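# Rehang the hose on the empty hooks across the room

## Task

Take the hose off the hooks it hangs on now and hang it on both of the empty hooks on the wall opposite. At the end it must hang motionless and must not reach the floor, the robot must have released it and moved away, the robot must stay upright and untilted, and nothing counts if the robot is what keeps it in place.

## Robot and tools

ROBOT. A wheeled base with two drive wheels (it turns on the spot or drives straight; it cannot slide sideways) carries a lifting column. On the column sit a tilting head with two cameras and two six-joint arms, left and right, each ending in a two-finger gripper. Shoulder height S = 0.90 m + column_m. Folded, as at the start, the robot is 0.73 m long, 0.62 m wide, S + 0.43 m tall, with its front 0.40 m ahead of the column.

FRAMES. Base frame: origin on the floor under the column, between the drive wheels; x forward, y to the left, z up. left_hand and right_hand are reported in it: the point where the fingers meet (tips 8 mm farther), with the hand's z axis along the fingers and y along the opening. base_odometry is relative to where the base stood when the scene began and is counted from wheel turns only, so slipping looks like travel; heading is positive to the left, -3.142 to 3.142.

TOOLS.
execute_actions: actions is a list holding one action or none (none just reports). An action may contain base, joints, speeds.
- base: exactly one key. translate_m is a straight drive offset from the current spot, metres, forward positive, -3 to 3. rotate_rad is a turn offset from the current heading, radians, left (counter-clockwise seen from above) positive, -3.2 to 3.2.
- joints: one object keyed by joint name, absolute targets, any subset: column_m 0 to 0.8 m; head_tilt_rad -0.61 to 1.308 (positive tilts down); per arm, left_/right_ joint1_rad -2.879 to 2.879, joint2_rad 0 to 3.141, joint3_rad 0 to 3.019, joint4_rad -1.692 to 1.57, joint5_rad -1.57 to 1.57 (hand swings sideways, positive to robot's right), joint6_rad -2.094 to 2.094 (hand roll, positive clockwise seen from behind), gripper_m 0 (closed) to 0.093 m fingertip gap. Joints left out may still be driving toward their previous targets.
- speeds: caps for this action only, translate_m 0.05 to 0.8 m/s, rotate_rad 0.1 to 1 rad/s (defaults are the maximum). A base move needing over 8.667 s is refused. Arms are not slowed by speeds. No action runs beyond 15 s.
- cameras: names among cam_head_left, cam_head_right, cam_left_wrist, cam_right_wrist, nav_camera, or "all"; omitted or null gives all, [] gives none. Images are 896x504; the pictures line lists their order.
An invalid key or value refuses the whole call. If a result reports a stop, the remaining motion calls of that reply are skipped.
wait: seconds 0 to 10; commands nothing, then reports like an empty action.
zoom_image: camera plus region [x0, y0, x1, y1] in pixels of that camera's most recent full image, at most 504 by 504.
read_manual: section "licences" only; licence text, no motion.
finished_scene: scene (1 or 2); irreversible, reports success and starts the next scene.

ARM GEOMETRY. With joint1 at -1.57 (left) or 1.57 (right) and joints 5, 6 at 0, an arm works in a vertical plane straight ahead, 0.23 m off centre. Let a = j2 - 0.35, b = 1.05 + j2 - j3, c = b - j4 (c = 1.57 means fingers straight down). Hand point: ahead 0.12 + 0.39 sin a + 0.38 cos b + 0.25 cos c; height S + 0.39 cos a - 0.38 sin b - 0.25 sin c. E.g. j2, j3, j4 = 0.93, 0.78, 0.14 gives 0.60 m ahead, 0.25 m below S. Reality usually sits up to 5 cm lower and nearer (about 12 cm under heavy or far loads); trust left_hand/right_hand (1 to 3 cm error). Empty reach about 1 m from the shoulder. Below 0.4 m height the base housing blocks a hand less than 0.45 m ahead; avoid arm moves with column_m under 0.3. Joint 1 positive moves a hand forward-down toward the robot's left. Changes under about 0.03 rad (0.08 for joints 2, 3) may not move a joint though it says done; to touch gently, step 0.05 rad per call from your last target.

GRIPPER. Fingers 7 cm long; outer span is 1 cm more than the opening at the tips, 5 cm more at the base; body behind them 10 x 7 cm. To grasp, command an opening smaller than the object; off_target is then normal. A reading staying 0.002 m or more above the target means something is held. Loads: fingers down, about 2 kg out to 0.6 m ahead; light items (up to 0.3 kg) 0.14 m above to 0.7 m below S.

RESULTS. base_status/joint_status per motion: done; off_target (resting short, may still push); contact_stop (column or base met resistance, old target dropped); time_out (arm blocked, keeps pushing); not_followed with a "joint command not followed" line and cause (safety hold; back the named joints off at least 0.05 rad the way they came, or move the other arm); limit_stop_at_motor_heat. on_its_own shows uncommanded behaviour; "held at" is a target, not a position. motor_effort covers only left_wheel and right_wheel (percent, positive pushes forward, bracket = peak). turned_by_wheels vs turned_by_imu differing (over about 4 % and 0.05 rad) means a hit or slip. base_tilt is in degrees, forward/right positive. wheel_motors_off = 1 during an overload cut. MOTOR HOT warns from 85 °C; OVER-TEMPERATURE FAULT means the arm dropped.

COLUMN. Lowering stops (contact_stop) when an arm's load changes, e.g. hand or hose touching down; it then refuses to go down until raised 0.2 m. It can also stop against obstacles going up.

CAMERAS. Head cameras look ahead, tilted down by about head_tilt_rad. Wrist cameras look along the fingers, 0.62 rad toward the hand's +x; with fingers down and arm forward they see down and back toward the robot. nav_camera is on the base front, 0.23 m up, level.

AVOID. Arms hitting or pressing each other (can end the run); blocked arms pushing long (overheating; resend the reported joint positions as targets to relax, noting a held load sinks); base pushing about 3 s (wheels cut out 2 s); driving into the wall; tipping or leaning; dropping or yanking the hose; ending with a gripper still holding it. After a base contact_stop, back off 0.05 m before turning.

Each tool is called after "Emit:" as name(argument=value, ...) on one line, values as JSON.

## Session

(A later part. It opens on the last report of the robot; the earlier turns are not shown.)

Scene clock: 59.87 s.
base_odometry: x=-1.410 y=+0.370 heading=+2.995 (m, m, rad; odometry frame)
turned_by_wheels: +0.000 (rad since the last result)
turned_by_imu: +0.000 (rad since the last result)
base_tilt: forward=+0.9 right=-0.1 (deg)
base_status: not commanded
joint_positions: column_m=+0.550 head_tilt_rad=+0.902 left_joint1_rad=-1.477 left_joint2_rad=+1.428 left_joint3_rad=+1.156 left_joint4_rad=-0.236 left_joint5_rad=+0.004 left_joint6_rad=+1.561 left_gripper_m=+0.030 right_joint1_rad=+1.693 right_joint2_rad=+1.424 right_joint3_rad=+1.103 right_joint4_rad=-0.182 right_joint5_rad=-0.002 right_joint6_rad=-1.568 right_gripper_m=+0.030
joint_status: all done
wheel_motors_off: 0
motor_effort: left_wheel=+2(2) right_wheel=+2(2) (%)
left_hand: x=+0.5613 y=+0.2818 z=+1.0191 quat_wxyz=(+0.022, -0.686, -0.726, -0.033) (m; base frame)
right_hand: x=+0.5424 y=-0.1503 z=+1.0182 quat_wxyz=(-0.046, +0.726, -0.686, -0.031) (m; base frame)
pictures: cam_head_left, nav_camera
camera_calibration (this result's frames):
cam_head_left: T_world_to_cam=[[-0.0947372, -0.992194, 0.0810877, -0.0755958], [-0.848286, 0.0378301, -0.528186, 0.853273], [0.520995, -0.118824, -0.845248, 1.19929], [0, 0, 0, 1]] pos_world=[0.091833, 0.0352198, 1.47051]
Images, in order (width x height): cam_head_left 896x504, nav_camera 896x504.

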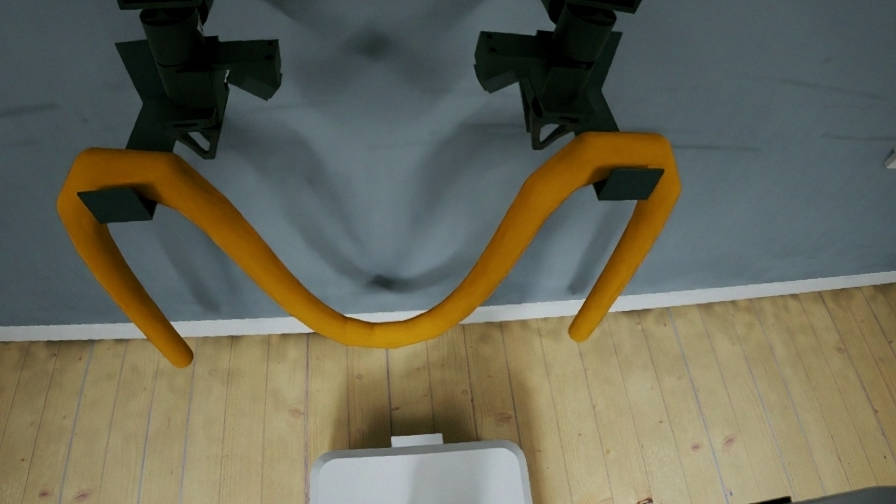

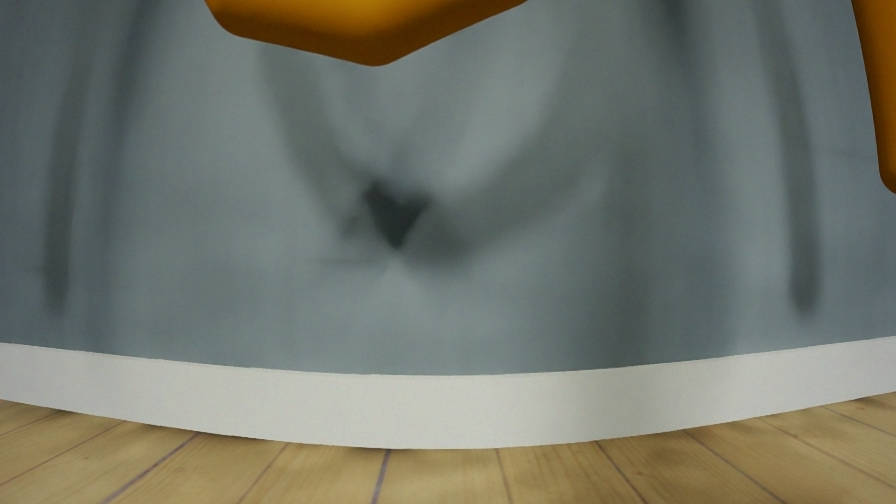

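Emit:
execute_actions(actions=[{"joints":{"left_gripper_m":0.093,"right_gripper_m":0.093,"left_joint1_rad":-1.60,"right_joint1_rad":1.62,"left_joint5_rad":-0.6,"right_joint5_rad":0.6}}], cameras=["cam_head_left","cam_left_wrist","cam_right_wrist"])

Scene clock: 64.23 s.
base_odometry: x=-1.410 y=+0.370 heading=+2.995 (m, m, rad; odometry frame)
turned_by_wheels: +0.000 (rad since the last result)
turned_by_imu: +0.001 (rad since the last result)
base_tilt: forward=+0.9 right=-0.1 (deg)
base_status: not commanded
joint_positions: column_m=+0.550 head_tilt_rad=+0.902 left_joint1_rad=-1.601 left_joint2_rad=+1.428 left_joint3_rad=+1.156 left_joint4_rad=-0.236 left_joint5_rad=-0.596 left_joint6_rad=+1.561 left_gripper_m=+0.093 right_joint1_rad=+1.616 right_joint2_rad=+1.424 right_joint3_rad=+1.103 right_joint4_rad=-0.182 right_joint5_rad=+0.598 right_joint6_rad=-1.568 right_gripper_m=+0.093
joint_status: all done
wheel_motors_off: 0
motor_effort: left_wheel=+1(1) right_wheel=+2(2) (%)
left_hand: x=+0.5634 y=+0.3032 z=+1.0442 quat_wxyz=(+0.191, -0.679, -0.679, -0.207) (m; base frame)
right_hand: x=+0.5460 y=-0.2960 z=+1.0408 quat_wxyz=(+0.186, +0.684, -0.675, +0.205) (m; base frame)
pictures: cam_head_left, cam_left_wrist, cam_right_wrist
camera_calibration (this result's frames):
cam_head_left: T_world_to_cam=[[-0.0947371, -0.992194, 0.0810877, -0.0755958], [-0.848286, 0.0378301, -0.528186, 0.853273], [0.520995, -0.118824, -0.845248, 1.19929], [0, 0, 0, 1]] pos_world=[0.091833, 0.0352198, 1.47051]
cam_left_wrist: T_world_to_cam=[[-0.999888, 0.00652728, -0.0134971, 0.573078], [-0.0100253, 0.378286, 0.925635, -1.06838], [0.0111476, 0.925666, -0.378178, 0.231297], [0, 0, 0, 1]] pos_world=[0.559724, 0.18631, 1.08414]
cam_right_wrist: T_world_to_cam=[[0.999758, 0.0179424, 0.0127398, -0.548403], [-0.00477854, -0.38811, 0.921601, -1.06362], [0.0214802, -0.921438, -0.38793, 0.238777], [0, 0, 0, 1]] pos_world=[0.538058, -0.182944, 1.07985]
Images, in order (width x height): cam_head_left 896x504, cam_left_wrist 896x504, cam_right_wrist 896x504.

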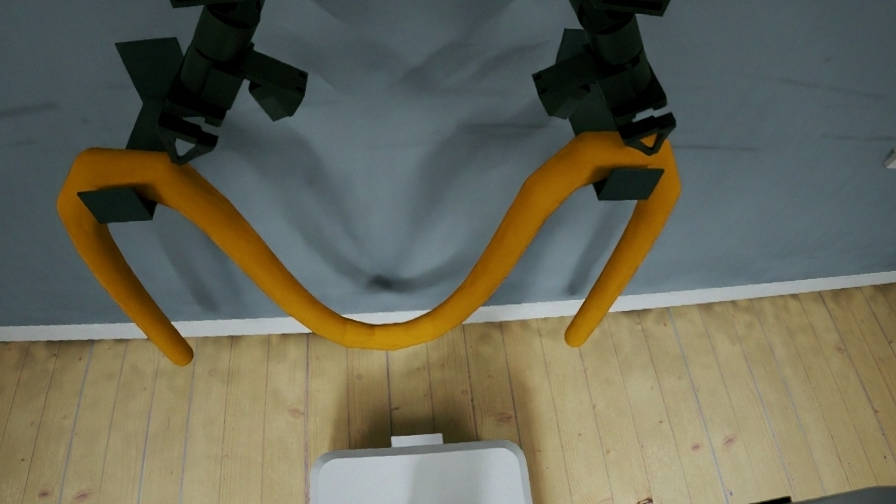

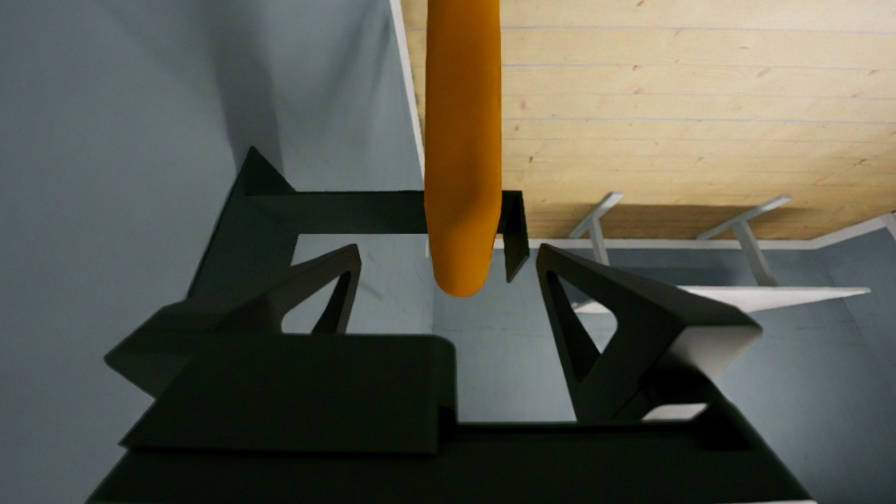

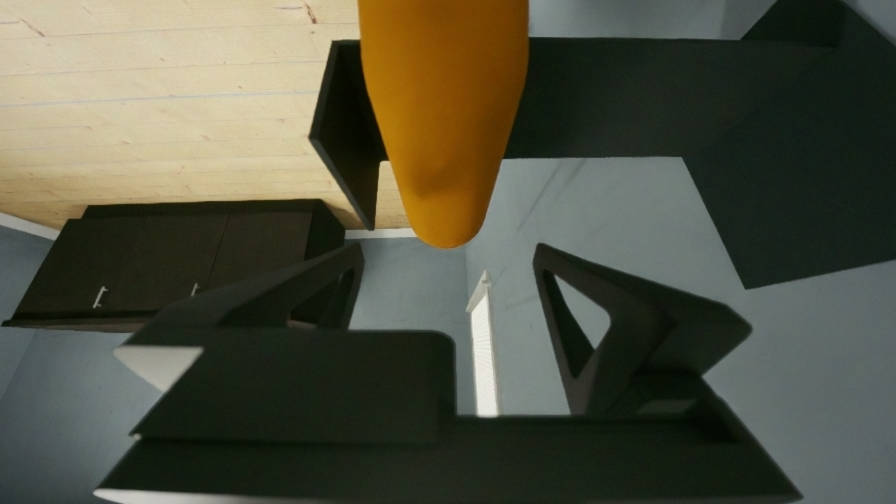

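Emit:
execute_actions(actions=[{"joints":{"right_joint1_rad":1.75,"column_m":0.47}}], cameras=["cam_head_left","cam_left_wrist","cam_right_wrist"])

Scene clock: 66.77 s.
base_odometry: x=-1.410 y=+0.370 heading=+2.995 (m, m, rad; odometry frame)
turned_by_wheels: +0.000 (rad since the last result)
turned_by_imu: +0.000 (rad since the last result)
base_tilt: forward=+0.9 right=-0.1 (deg)
base_status: not commanded
joint_positions: column_m=+0.470 head_tilt_rad=+0.902 left_joint1_rad=-1.601 left_joint2_rad=+1.429 left_joint3_rad=+1.156 left_joint4_rad=-0.236 left_joint5_rad=-0.596 left_joint6_rad=+1.561 left_gripper_m=+0.093 right_joint1_rad=+1.762 right_joint2_rad=+1.424 right_joint3_rad=+1.103 right_joint4_rad=-0.182 right_joint5_rad=+0.599 right_joint6_rad=-1.568 right_gripper_m=+0.093
joint_status: all done
wheel_motors_off: 0
motor_effort: left_wheel=+1(2) right_wheel=+3(4) (%)
left_hand: x=+0.5633 y=+0.3032 z=+0.9643 quat_wxyz=(+0.191, -0.679, -0.678, -0.206) (m; base frame)
right_hand: x=+0.5480 y=-0.2093 z=+0.9576 quat_wxyz=(+0.134, +0.718, -0.661, +0.168) (m; base frame)
pictures: cam_head_left, cam_left_wrist, cam_right_wrist
camera_calibration (this result's frames):
cam_head_left: T_world_to_cam=[[-0.0947371, -0.992194, 0.0810877, -0.0691259], [-0.848286, 0.0378301, -0.528186, 0.81113], [0.520995, -0.118824, -0.845248, 1.13185], [0, 0, 0, 1]] pos_world=[0.091833, 0.0352198, 1.39073]
cam_left_wrist: T_world_to_cam=[[-0.999893, 0.00653726, -0.0131158, 0.571476], [-0.00966863, 0.37828, 0.925641, -0.99458], [0.0110126, 0.925668, -0.378177, 0.201138], [0, 0, 0, 1]] pos_world=[0.559584, 0.186308, 1.00418]
cam_right_wrist: T_world_to_cam=[[0.995831, 0.0890972, 0.0195439, -0.540399], [0.0277618, -0.500143, 0.865498, -0.940834], [0.0868882, -0.861347, -0.500531, 0.370829], [0, 0, 0, 1]] pos_world=[0.532044, -0.102991, 1.01046]
Images, in order (width x height): cam_head_left 896x504, cam_left_wrist 896x504, cam_right_wrist 896x504.

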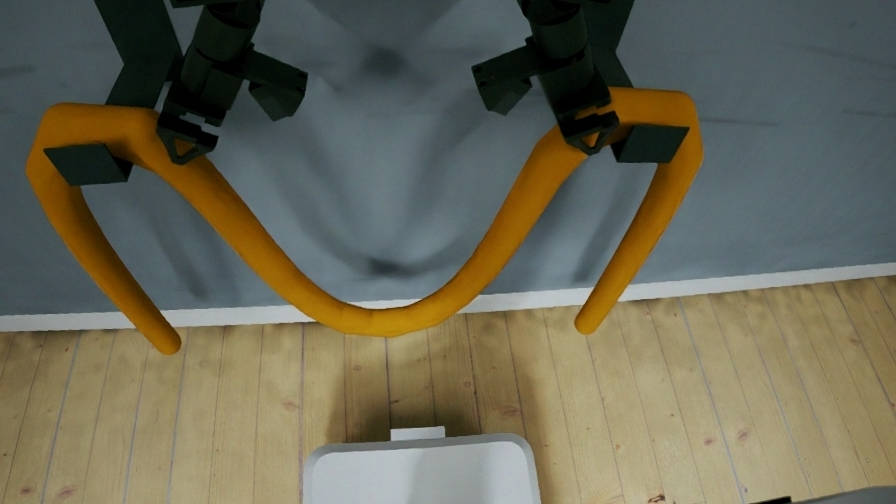

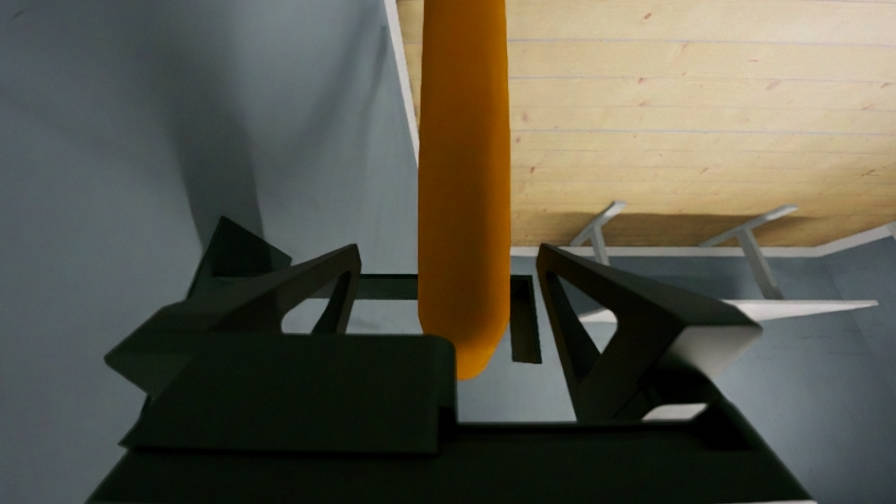

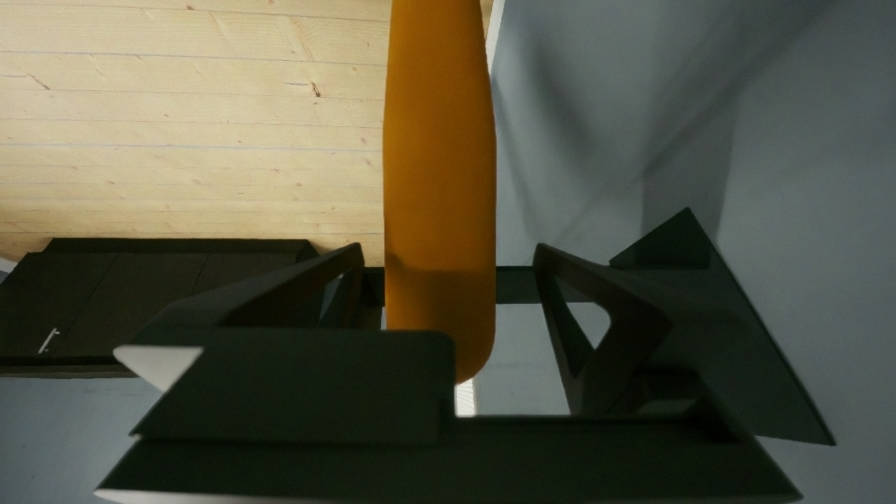

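Centered nicely. Descend.

Emit:
execute_actions(actions=[{"joints":{"column_m":0.41}}], cameras=["cam_head_left","cam_left_wrist","cam_right_wrist"])

Scene clock: 68.73 s.
base_odometry: x=-1.410 y=+0.370 heading=+2.995 (m, m, rad; odometry frame)
turned_by_wheels: +0.000 (rad since the last result)
turned_by_imu: +0.000 (rad since the last result)
base_tilt: forward=+0.9 right=-0.1 (deg)
base_status: not commanded
joint_positions: column_m=+0.410 head_tilt_rad=+0.902 left_joint1_rad=-1.601 left_joint2_rad=+1.429 left_joint3_rad=+1.156 left_joint4_rad=-0.236 left_joint5_rad=-0.596 left_joint6_rad=+1.561 left_gripper_m=+0.093 right_joint1_rad=+1.787 right_joint2_rad=+1.423 right_joint3_rad=+1.103 right_joint4_rad=-0.182 right_joint5_rad=+0.599 right_joint6_rad=-1.568 right_gripper_m=+0.093
joint_status: all done
wheel_motors_off: 0
motor_effort: left_wheel=+1(3) right_wheel=+1(3) (%)
left_hand: x=+0.5633 y=+0.3032 z=+0.9043 quat_wxyz=(+0.191, -0.679, -0.678, -0.206) (m; base frame)
right_hand: x=+0.5479 y=-0.1947 z=+0.8983 quat_wxyz=(+0.126, +0.724, -0.659, +0.162) (m; base frame)
pictures: cam_head_left, cam_left_wrist, cam_right_wrist
camera_calibration (this result's frames):
cam_head_left: T_world_to_cam=[[-0.0947372, -0.992194, 0.0810877, -0.0642604], [-0.848286, 0.0378301, -0.528186, 0.779437], [0.520995, -0.118824, -0.845248, 1.08113], [0, 0, 0, 1]] pos_world=[0.091833, 0.0352198, 1.33072]
cam_left_wrist: T_world_to_cam=[[-0.999893, 0.00653726, -0.0131158, 0.570689], [-0.00966863, 0.37828, 0.925641, -0.939039], [0.0110126, 0.925668, -0.378177, 0.178446], [0, 0, 0, 1]] pos_world=[0.559584, 0.186308, 0.944182]
cam_right_wrist: T_world_to_cam=[[0.994652, 0.100921, 0.0219607, -0.539642], [0.0336802, -0.517942, 0.854752, -0.879226], [0.0976364, -0.849441, -0.518571, 0.36638], [0, 0, 0, 1]] pos_world=[0.530597, -0.089709, 0.953365]
Images, in order (width x height): cam_head_left 896x504, cam_left_wrist 896x504, cam_right_wrist 896x504.

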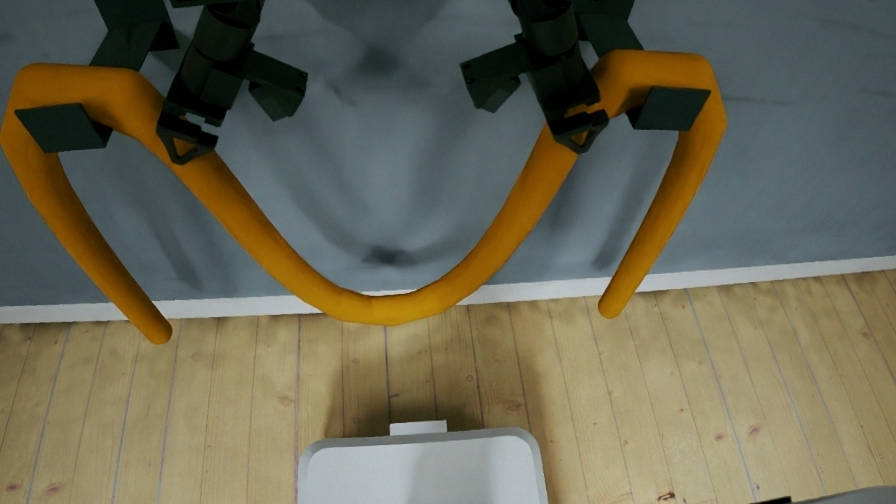

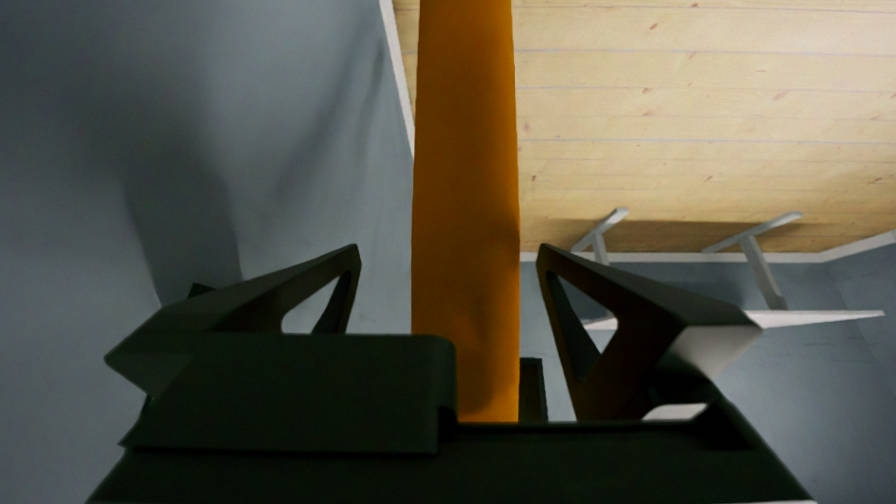

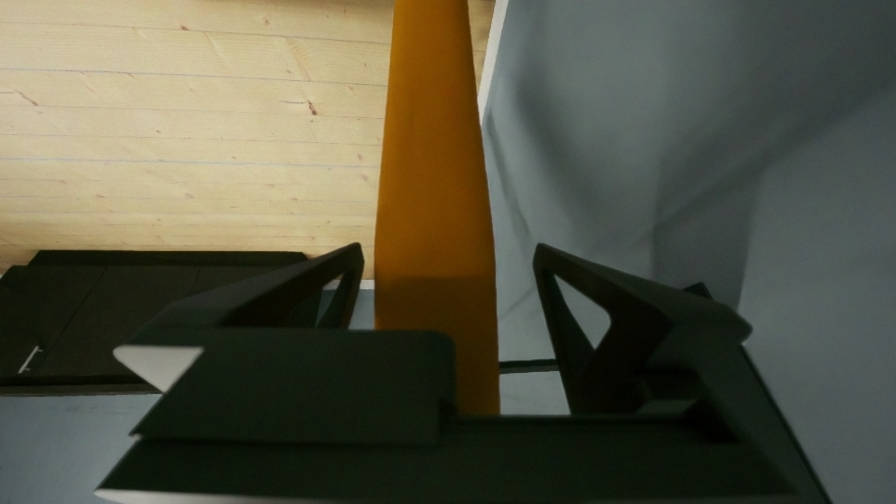

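Emit:
execute_actions(actions=[{"joints":{"column_m":0.37,"left_joint1_rad":-1.56,"right_joint1_rad":1.75}}], cameras=["cam_head_left","cam_left_wrist","cam_right_wrist"])

Emit:
execute_actions(actions=[{"joints":{"left_gripper_m":0.03,"right_gripper_m":0.03}}], cameras=["cam_head_left"])

Scene clock: 70.80 s.
base_odometry: x=-1.410 y=+0.370 heading=+2.995 (m, m, rad; odometry frame)
turned_by_wheels: +0.000 (rad since the last result)
turned_by_imu: +0.000 (rad since the last result)
base_tilt: forward=+0.9 right=-0.1 (deg)
base_status: not commanded
joint_positions: column_m=+0.370 head_tilt_rad=+0.902 left_joint1_rad=-1.580 left_joint2_rad=+1.428 left_joint3_rad=+1.157 left_joint4_rad=-0.236 left_joint5_rad=-0.598 left_joint6_rad=+1.561 left_gripper_m=+0.093 right_joint1_rad=+1.802 right_joint2_rad=+1.421 right_joint3_rad=+1.107 right_joint4_rad=-0.182 right_joint5_rad=+0.593 right_joint6_rad=-1.570 right_gripper_m=+0.093
joint_status: right_joint1_rad off_target (ended at +1.802, target +1.750); the others done
wheel_motors_off: 0
motor_effort: left_wheel=+2(6) right_wheel=+0(2) (%)
left_hand: x=+0.5631 y=+0.3157 z=+0.8665 quat_wxyz=(+0.198, -0.673, -0.680, -0.213) (m; base frame)
right_hand: x=+0.5507 y=-0.1845 z=+0.8596 quat_wxyz=(+0.116, +0.727, -0.658, +0.158) (m; base frame)
pictures: cam_head_left, cam_left_wrist, cam_right_wrist
camera_calibration (this result's frames):
cam_head_left: T_world_to_cam=[[-0.0947372, -0.992194, 0.0810877, -0.0610157], [-0.848286, 0.0378301, -0.528186, 0.758302], [0.520995, -0.118824, -0.845248, 1.04731], [0, 0, 0, 1]] pos_world=[0.091833, 0.0352198, 1.29071]
cam_left_wrist: T_world_to_cam=[[-0.999887, -0.0035449, -0.0146301, 0.574421], [-0.0149256, 0.359816, 0.932904, -0.9063], [0.00195708, 0.933017, -0.359828, 0.139455], [0, 0, 0, 1]] pos_world=[0.560556, 0.198024, 0.904074]
cam_right_wrist: T_world_to_cam=[[0.993619, 0.109145, 0.0284318, -0.546093], [0.0345846, -0.534777, 0.844285, -0.83559], [0.107355, -0.837915, -0.535139, 0.365698], [0, 0, 0, 1]] pos_world=[0.532248, -0.0808268, 0.916702]
Images, in order (width x height): cam_head_left 896x504, cam_left_wrist 896x504, cam_right_wrist 896x504.

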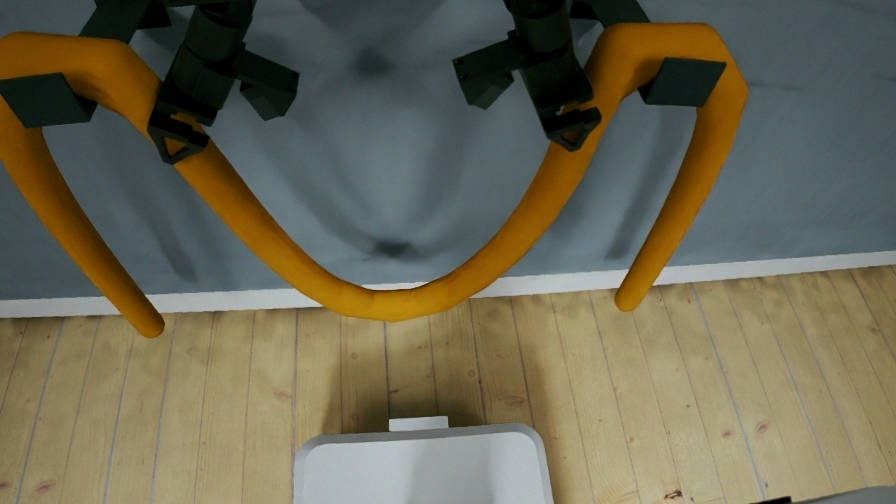

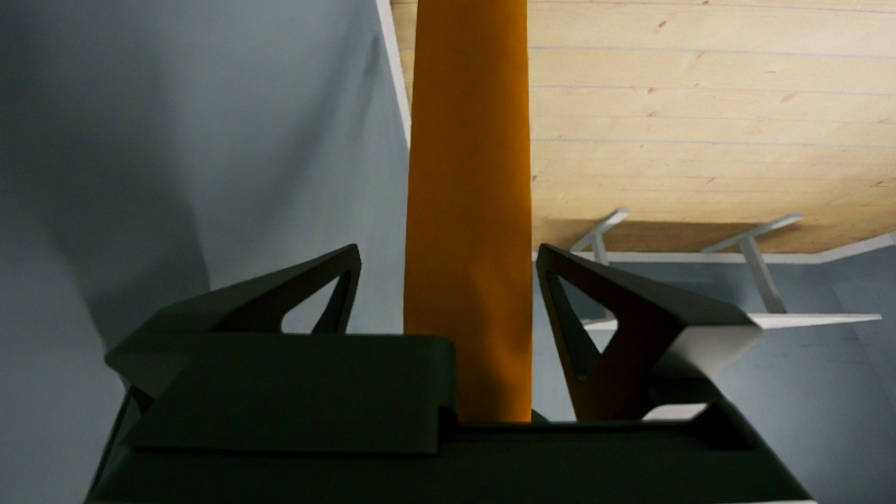

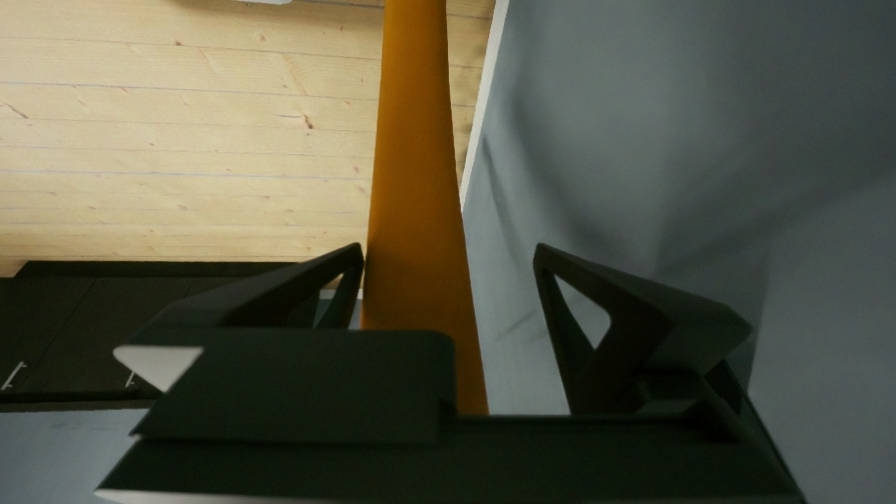

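Scene clock: 71.43 s.
base_odometry: x=-1.410 y=+0.370 heading=+2.995 (m, m, rad; odometry frame)
turned_by_wheels: +0.000 (rad since the last result)
turned_by_imu: +0.000 (rad since the last result)
base_tilt: forward=+0.8 right=-0.1 (deg)
base_status: not commanded
joint_positions: column_m=+0.370 head_tilt_rad=+0.902 left_joint1_rad=-1.581 left_joint2_rad=+1.428 left_joint3_rad=+1.157 left_joint4_rad=-0.236 left_joint5_rad=-0.597 left_joint6_rad=+1.561 left_gripper_m=+0.059 right_joint1_rad=+1.807 right_joint2_rad=+1.424 right_joint3_rad=+1.106 right_joint4_rad=-0.183 right_joint5_rad=+0.577 right_joint6_rad=-1.572 right_gripper_m=+0.030
joint_status: left_gripper_m off_target (ended at +0.059, target +0.030); the others done
wheel_motors_off: 0
motor_effort: left_wheel=+3(5) right_wheel=+1(0) (%)
left_hand: x=+0.5630 y=+0.3154 z=+0.8664 quat_wxyz=(+0.198, -0.673, -0.680, -0.212) (m; base frame)
right_hand: x=+0.5484 y=-0.1788 z=+0.8574 quat_wxyz=(+0.111, +0.731, -0.656, +0.149) (m; base frame)
pictures: cam_head_left
camera_calibration (this result's frames):
cam_head_left: T_world_to_cam=[[-0.0947371, -0.992194, 0.0810877, -0.0610158], [-0.848286, 0.0378301, -0.528186, 0.758302], [0.520995, -0.118824, -0.845248, 1.04731], [0, 0, 0, 1]] pos_world=[0.091833, 0.0352198, 1.29071]
Images, in order (width x height): cam_head_left 896x504.

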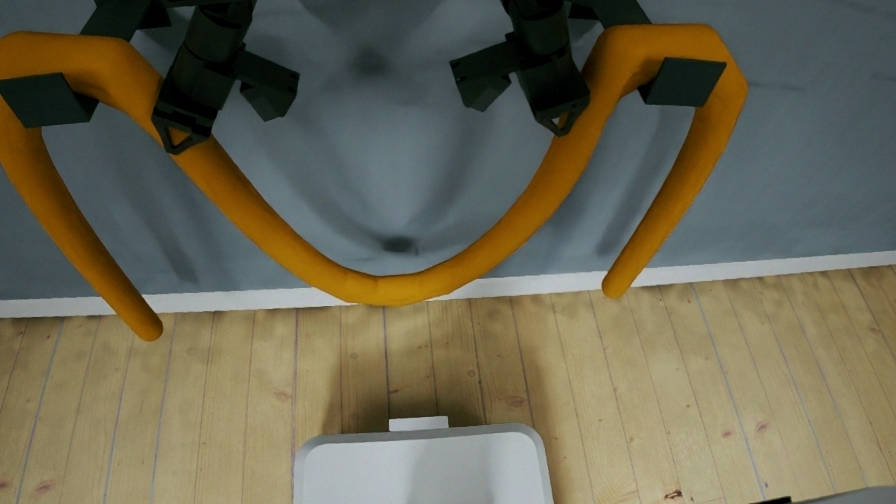

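Emit:
execute_actions(actions=[{"joints":{"right_gripper_m":0.093,"right_joint1_rad":1.86,"right_joint4_rad":-0.28}}], cameras=["cam_right_wrist"])

Emit:
execute_actions(actions=[{"joints":{"right_joint1_rad":1.78}}], cameras=["cam_right_wrist","cam_head_left"])

Scene clock: 73.03 s.
base_odometry: x=-1.410 y=+0.370 heading=+2.995 (m, m, rad; odometry frame)
turned_by_wheels: +0.000 (rad since the last result)
turned_by_imu: +0.000 (rad since the last result)
base_tilt: forward=+0.9 right=-0.1 (deg)
base_status: not commanded
joint_positions: column_m=+0.370 head_tilt_rad=+0.902 left_joint1_rad=-1.581 left_joint2_rad=+1.428 left_joint3_rad=+1.157 left_joint4_rad=-0.236 left_joint5_rad=-0.597 left_joint6_rad=+1.561 left_gripper_m=+0.059 right_joint1_rad=+1.858 right_joint2_rad=+1.424 right_joint3_rad=+1.106 right_joint4_rad=-0.273 right_joint5_rad=+0.598 right_joint6_rad=-1.572 right_gripper_m=+0.093
joint_status: all done
wheel_motors_off: 0
motor_effort: left_wheel=+3(2) right_wheel=+2(2) (%)
left_hand: x=+0.5630 y=+0.3154 z=+0.8664 quat_wxyz=(+0.198, -0.673, -0.680, -0.212) (m; base frame)
right_hand: x=+0.5280 y=-0.1553 z=+0.8614 quat_wxyz=(+0.131, +0.752, -0.635, +0.117) (m; base frame)
pictures: cam_right_wrist
camera_calibration (this result's frames):
cam_right_wrist: T_world_to_cam=[[0.98535, 0.160194, -0.0585054, -0.439648], [0.139029, -0.555845, 0.819577, -0.857822], [0.0987712, -0.815705, -0.569974, 0.431613], [0, 0, 0, 1]] pos_world=[0.509839, -0.054319, 0.923338]
Images, in order (width x height): cam_right_wrist 896x504.

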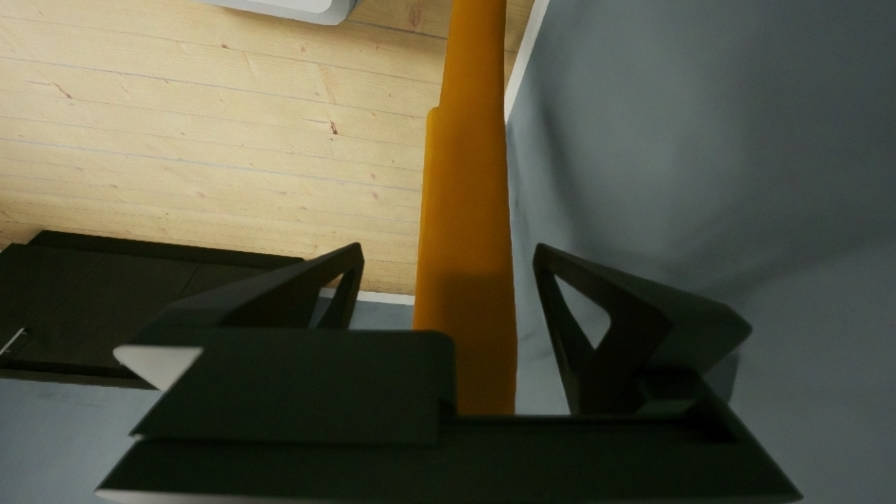

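Scene clock: 73.63 s.
base_odometry: x=-1.410 y=+0.370 heading=+2.995 (m, m, rad; odometry frame)
turned_by_wheels: +0.000 (rad since the last result)
turned_by_imu: +0.000 (rad since the last result)
base_tilt: forward=+0.9 right=-0.2 (deg)
base_status: not commanded
joint_positions: column_m=+0.370 head_tilt_rad=+0.902 left_joint1_rad=-1.581 left_joint2_rad=+1.428 left_joint3_rad=+1.157 left_joint4_rad=-0.236 left_joint5_rad=-0.597 left_joint6_rad=+1.561 left_gripper_m=+0.059 right_joint1_rad=+1.817 right_joint2_rad=+1.424 right_joint3_rad=+1.106 right_joint4_rad=-0.273 right_joint5_rad=+0.589 right_joint6_rad=-1.573 right_gripper_m=+0.093
joint_status: all done
wheel_motors_off: 0
motor_effort: left_wheel=+2(2) right_wheel=+2(2) (%)
left_hand: x=+0.5630 y=+0.3154 z=+0.8664 quat_wxyz=(+0.198, -0.673, -0.680, -0.212) (m; base frame)
right_hand: x=+0.5290 y=-0.1773 z=+0.8588 quat_wxyz=(+0.143, +0.744, -0.641, +0.123) (m; base frame)
pictures: cam_head_left, cam_right_wrist
camera_calibration (this result's frames):
cam_head_left: T_world_to_cam=[[-0.0947371, -0.992194, 0.0810877, -0.0610158], [-0.848286, 0.0378301, -0.528186, 0.758302], [0.520995, -0.118824, -0.845248, 1.04731], [0, 0, 0, 1]] pos_world=[0.091833, 0.0352198, 1.29071]
cam_right_wrist: T_world_to_cam=[[0.988179, 0.139244, -0.0641286, -0.437579], [0.129762, -0.537005, 0.833539, -0.871816], [0.0816279, -0.832008, -0.548726, 0.39997], [0, 0, 0, 1]] pos_world=[0.512887, -0.0744611, 0.918106]
Images, in order (width x height): cam_head_left 896x504, cam_right_wrist 896x504.

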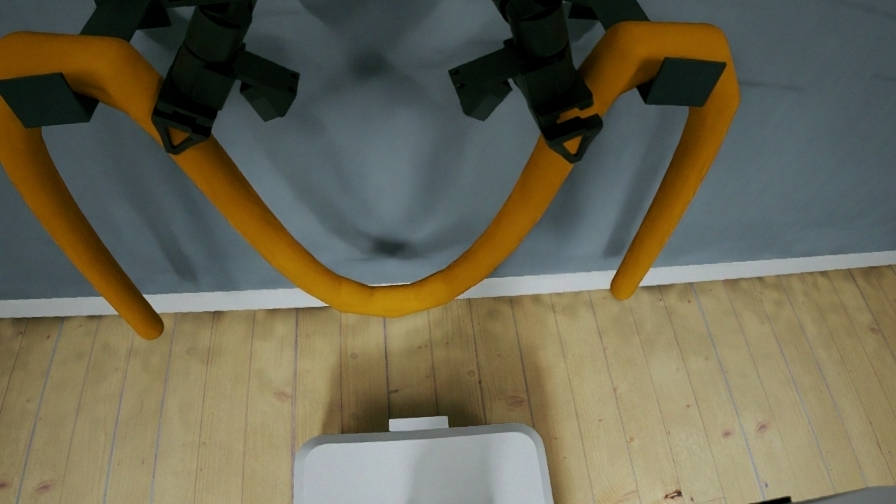

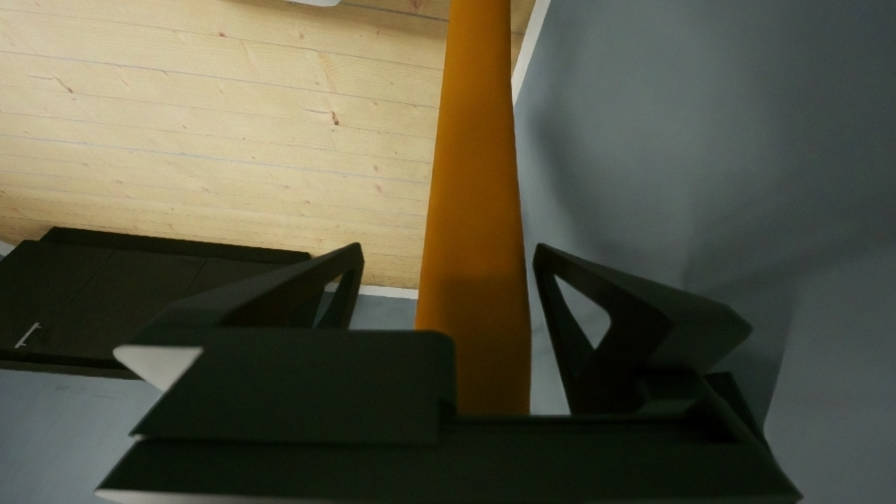

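Emit:
execute_actions(actions=[{"joints":{"right_joint1_rad":1.70,"right_joint4_rad":-0.22}}], cameras=["cam_right_wrist"])

Emit:
execute_actions(actions=[{"joints":{"right_gripper_m":0.03,"left_gripper_m":0.03}}], cameras=["cam_head_left"])

Scene clock: 75.93 s.
base_odometry: x=-1.410 y=+0.370 heading=+2.995 (m, m, rad; odometry frame)
turned_by_wheels: +0.000 (rad since the last result)
turned_by_imu: +0.000 (rad since the last result)
base_tilt: forward=+0.9 right=-0.2 (deg)
base_status: not commanded
joint_positions: column_m=+0.370 head_tilt_rad=+0.902 left_joint1_rad=-1.581 left_joint2_rad=+1.428 left_joint3_rad=+1.157 left_joint4_rad=-0.236 left_joint5_rad=-0.597 left_joint6_rad=+1.561 left_gripper_m=+0.059 right_joint1_rad=+1.807 right_joint2_rad=+1.427 right_joint3_rad=+1.106 right_joint4_rad=-0.227 right_joint5_rad=+0.575 right_joint6_rad=-1.573 right_gripper_m=+0.093
joint_status: right_joint1_rad time_out (moved -0.010 of -0.117); the others done
wheel_motors_off: 0
on_its_own: right_joint1_rad reads +1.807 and still pushes toward +1.700 since a time_out
motor_effort: left_wheel=+2(2) right_wheel=+2(2) (%)
left_hand: x=+0.5630 y=+0.3154 z=+0.8664 quat_wxyz=(+0.198, -0.673, -0.680, -0.212) (m; base frame)
right_hand: x=+0.5375 y=-0.1795 z=+0.8559 quat_wxyz=(+0.127, +0.738, -0.649, +0.134) (m; base frame)
pictures: cam_right_wrist
camera_calibration (this result's frames):
cam_right_wrist: T_world_to_cam=[[0.991807, 0.125568, -0.023467, -0.485088], [0.0889841, -0.547324, 0.832177, -0.850485], [0.0916507, -0.827447, -0.554014, 0.395854], [0, 0, 0, 1]] pos_world=[0.520514, -0.077031, 0.915679]
Images, in order (width x height): cam_right_wrist 896x504.

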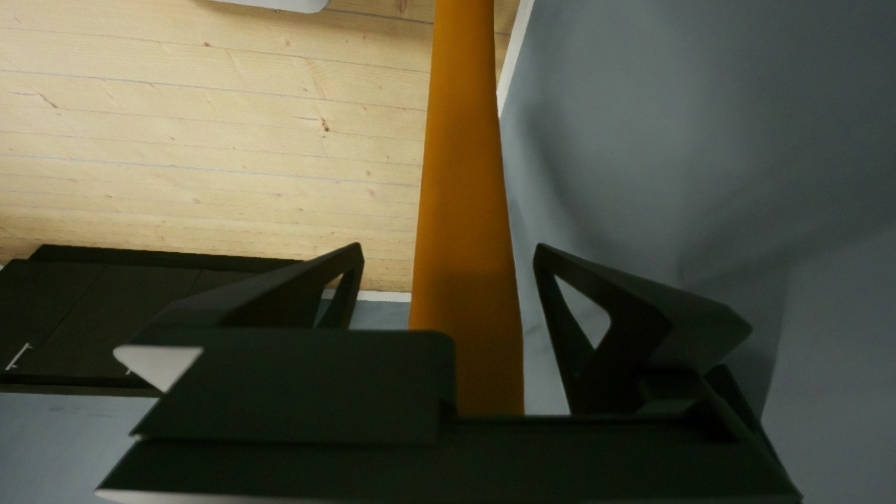

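not run: a stop came earlier in this reply.

Emit:
execute_actions(actions=[{"joints":{"right_gripper_m":0.03,"right_joint1_rad":1.78}}], cameras=["cam_head_left"])

Scene clock: 77.37 s.
base_odometry: x=-1.410 y=+0.370 heading=+2.995 (m, m, rad; odometry frame)
turned_by_wheels: +0.000 (rad since the last result)
turned_by_imu: +0.000 (rad since the last result)
base_tilt: forward=+0.9 right=-0.1 (deg)
base_status: not commanded
joint_positions: column_m=+0.370 head_tilt_rad=+0.902 left_joint1_rad=-1.581 left_joint2_rad=+1.428 left_joint3_rad=+1.157 left_joint4_rad=-0.236 left_joint5_rad=-0.597 left_joint6_rad=+1.561 left_gripper_m=+0.059 right_joint1_rad=+1.817 right_joint2_rad=+1.429 right_joint3_rad=+1.106 right_joint4_rad=-0.224 right_joint5_rad=+0.578 right_joint6_rad=-1.573 right_gripper_m=+0.030
joint_status: all done
wheel_motors_off: 0
motor_effort: left_wheel=+1(2) right_wheel=+2(3) (%)
left_hand: x=+0.5630 y=+0.3154 z=+0.8664 quat_wxyz=(+0.198, -0.673, -0.680, -0.212) (m; base frame)
right_hand: x=+0.5374 y=-0.1741 z=+0.8559 quat_wxyz=(+0.124, +0.739, -0.648, +0.133) (m; base frame)
pictures: cam_head_left
camera_calibration (this result's frames):
cam_head_left: T_world_to_cam=[[-0.0947371, -0.992194, 0.0810877, -0.0610158], [-0.848286, 0.0378301, -0.528186, 0.758302], [0.520995, -0.118824, -0.845248, 1.04731], [0, 0, 0, 1]] pos_world=[0.091833, 0.0352198, 1.29071]
Images, in order (width x height): cam_head_left 896x504.

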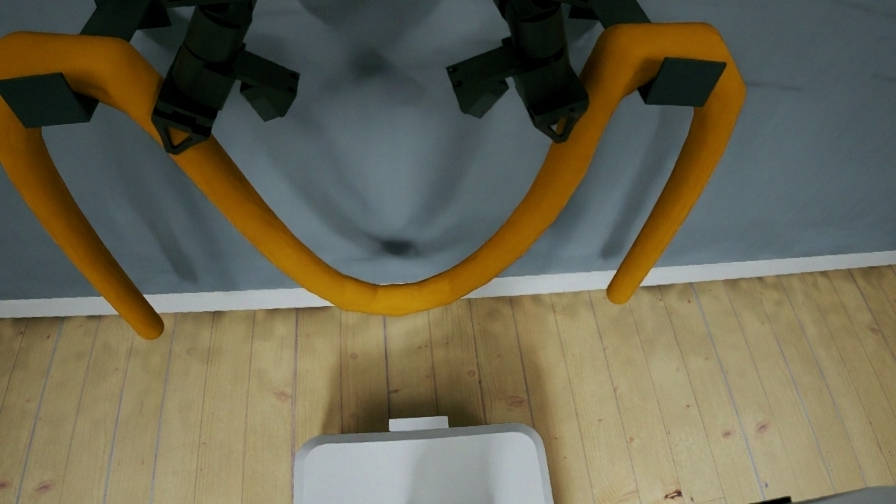

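Emit:
execute_actions(actions=[{"joints":{"right_gripper_m":0.093,"right_joint1_rad":1.86}}], cameras=[])

Emit:
execute_actions(actions=[{"joints":{"right_joint5_rad":1.05}}], cameras=["cam_right_wrist","cam_head_left"])

Scene clock: 79.03 s.
base_odometry: x=-1.410 y=+0.370 heading=+2.995 (m, m, rad; odometry frame)
turned_by_wheels: +0.000 (rad since the last result)
turned_by_imu: +0.000 (rad since the last result)
base_tilt: forward=+0.9 right=-0.2 (deg)
base_status: not commanded
joint_positions: column_m=+0.370 head_tilt_rad=+0.902 left_joint1_rad=-1.581 left_joint2_rad=+1.428 left_joint3_rad=+1.157 left_joint4_rad=-0.236 left_joint5_rad=-0.597 left_joint6_rad=+1.561 left_gripper_m=+0.059 right_joint1_rad=+1.856 right_joint2_rad=+1.429 right_joint3_rad=+1.106 right_joint4_rad=-0.224 right_joint5_rad=+0.599 right_joint6_rad=-1.573 right_gripper_m=+0.093
joint_status: all done
wheel_motors_off: 0
motor_effort: left_wheel=+3(0) right_wheel=+2(2) (%)
left_hand: x=+0.5630 y=+0.3154 z=+0.8664 quat_wxyz=(+0.198, -0.673, -0.680, -0.212) (m; base frame)
right_hand: x=+0.5367 y=-0.1546 z=+0.8592 quat_wxyz=(+0.117, +0.746, -0.642, +0.131) (m; base frame)
pictures: none
No camera images: the call's "cameras" was empty. Leave "cameras" out to get every camera's image.

Scene clock: 80.10 s.
base_odometry: x=-1.410 y=+0.370 heading=+2.995 (m, m, rad; odometry frame)
turned_by_wheels: +0.000 (rad since the last result)
turned_by_imu: +0.000 (rad since the last result)
base_tilt: forward=+0.9 right=-0.1 (deg)
base_status: not commanded
joint_positions: column_m=+0.370 head_tilt_rad=+0.902 left_joint1_rad=-1.581 left_joint2_rad=+1.428 left_joint3_rad=+1.157 left_joint4_rad=-0.236 left_joint5_rad=-0.597 left_joint6_rad=+1.561 left_gripper_m=+0.059 right_joint1_rad=+1.856 right_joint2_rad=+1.429 right_joint3_rad=+1.106 right_joint4_rad=-0.224 right_joint5_rad=+1.048 right_joint6_rad=-1.573 right_gripper_m=+0.093
joint_status: all done
wheel_motors_off: 0
motor_effort: left_wheel=-1(2) right_wheel=+2(3) (%)
left_hand: x=+0.5630 y=+0.3154 z=+0.8664 quat_wxyz=(+0.198, -0.673, -0.680, -0.212) (m; base frame)
right_hand: x=+0.5463 y=-0.2181 z=+0.9010 quat_wxyz=(+0.257, +0.698, -0.600, +0.294) (m; base frame)
pictures: cam_head_left, cam_right_wrist
camera_calibration (this result's frames):
cam_head_left: T_world_to_cam=[[-0.0947371, -0.992194, 0.0810877, -0.0610158], [-0.848286, 0.0378301, -0.528186, 0.758302], [0.520995, -0.118824, -0.845248, 1.04731], [0, 0, 0, 1]] pos_world=[0.091833, 0.0352198, 1.29071]
cam_right_wrist: T_world_to_cam=[[0.989338, 0.144715, -0.0163587, -0.488819], [0.0384528, -0.151225, 0.987751, -0.936054], [0.140468, -0.977849, -0.155178, -0.0307387], [0, 0, 0, 1]] pos_world=[0.523919, -0.100874, 0.911822]
Images, in order (width x height): cam_head_left 896x504, cam_right_wrist 896x504.

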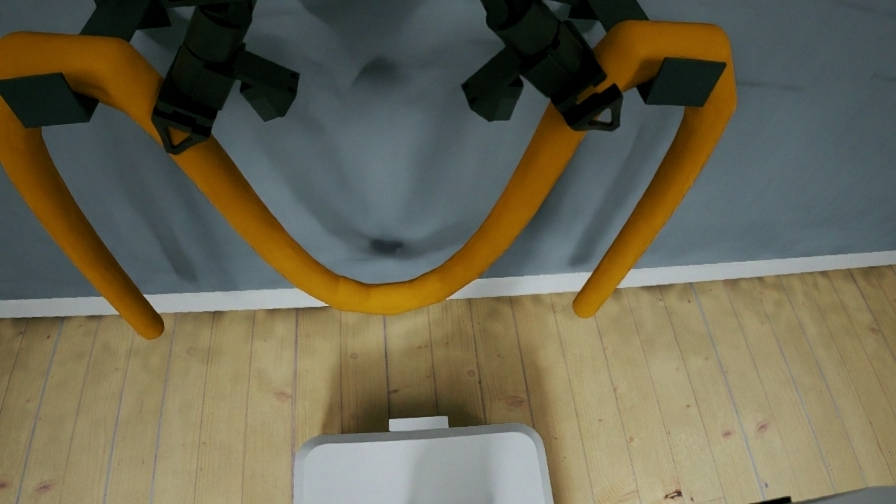

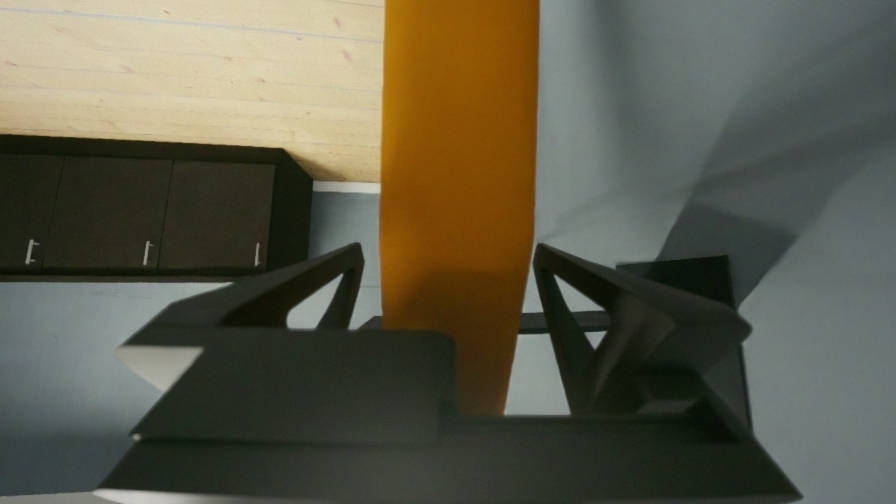

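Hose now fills between the tips.

Emit:
execute_actions(actions=[{"joints":{"right_gripper_m":0.03}}], cameras=[])

Scene clock: 81.17 s.
base_odometry: x=-1.410 y=+0.370 heading=+2.995 (m, m, rad; odometry frame)
turned_by_wheels: +0.000 (rad since the last result)
turned_by_imu: +0.000 (rad since the last result)
base_tilt: forward=+1.0 right=-0.2 (deg)
base_status: not commanded
joint_positions: column_m=+0.370 head_tilt_rad=+0.902 left_joint1_rad=-1.581 left_joint2_rad=+1.428 left_joint3_rad=+1.157 left_joint4_rad=-0.236 left_joint5_rad=-0.597 left_joint6_rad=+1.561 left_gripper_m=+0.059 right_joint1_rad=+1.856 right_joint2_rad=+1.429 right_joint3_rad=+1.106 right_joint4_rad=-0.224 right_joint5_rad=+1.047 right_joint6_rad=-1.573 right_gripper_m=+0.058
joint_status: right_gripper_m off_target (ended at +0.058, target +0.030)
wheel_motors_off: 0
motor_effort: left_wheel=+2(2) right_wheel=+2(2) (%)
left_hand: x=+0.5630 y=+0.3154 z=+0.8664 quat_wxyz=(+0.198, -0.673, -0.680, -0.212) (m; base frame)
right_hand: x=+0.5463 y=-0.2179 z=+0.9008 quat_wxyz=(+0.257, +0.698, -0.600, +0.293) (m; base frame)
pictures: none
No camera images: the call's "cameras" was empty. Leave "cameras" out to get every camera's image.

Emit:
execute_actions(actions=[{"joints":{"column_m":0.56,"head_tilt_rad":0.8}}], cameras=["cam_head_left"])

Scene clock: 84.83 s.
base_odometry: x=-1.410 y=+0.370 heading=+2.995 (m, m, rad; odometry frame)
turned_by_wheels: +0.000 (rad since the last result)
turned_by_imu: +0.001 (rad since the last result)
base_tilt: forward=+0.9 right=-0.2 (deg)
base_status: not commanded
joint_positions: column_m=+0.560 head_tilt_rad=+0.816 left_joint1_rad=-1.555 left_joint2_rad=+1.452 left_joint3_rad=+1.157 left_joint4_rad=-0.236 left_joint5_rad=-0.585 left_joint6_rad=+1.569 left_gripper_m=+0.059 right_joint1_rad=+1.850 right_joint2_rad=+1.449 right_joint3_rad=+1.106 right_joint4_rad=-0.224 right_joint5_rad=+1.025 right_joint6_rad=-1.573 right_gripper_m=+0.058
joint_status: all done
wheel_motors_off: 0
motor_effort: left_wheel=-2(1) right_wheel=+4(4) (%)
left_hand: x=+0.5519 y=+0.3289 z=+1.0467 quat_wxyz=(+0.212, -0.673, -0.678, -0.205) (m; base frame)
right_hand: x=+0.5386 y=-0.2176 z=+1.0798 quat_wxyz=(+0.258, +0.704, -0.599, +0.281) (m; base frame)
pictures: cam_head_left
camera_calibration (this result's frames):
cam_head_left: T_world_to_cam=[[-0.101362, -0.992194, 0.0726367, -0.0630102], [-0.7997, 0.0378301, -0.599206, 0.965906], [0.591781, -0.118824, -0.797293, 1.13006], [0, 0, 0, 1]] pos_world=[0.0973011, 0.0352198, 1.48434]
Images, in order (width x height): cam_head_left 896x504.

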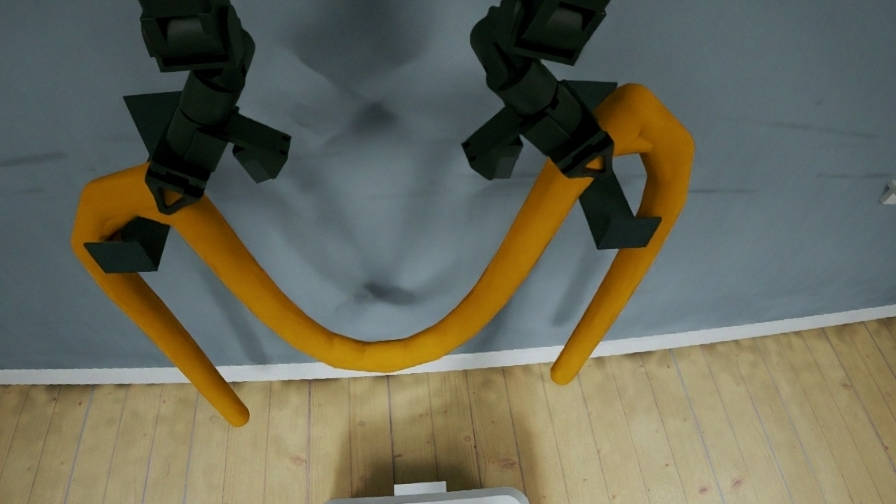

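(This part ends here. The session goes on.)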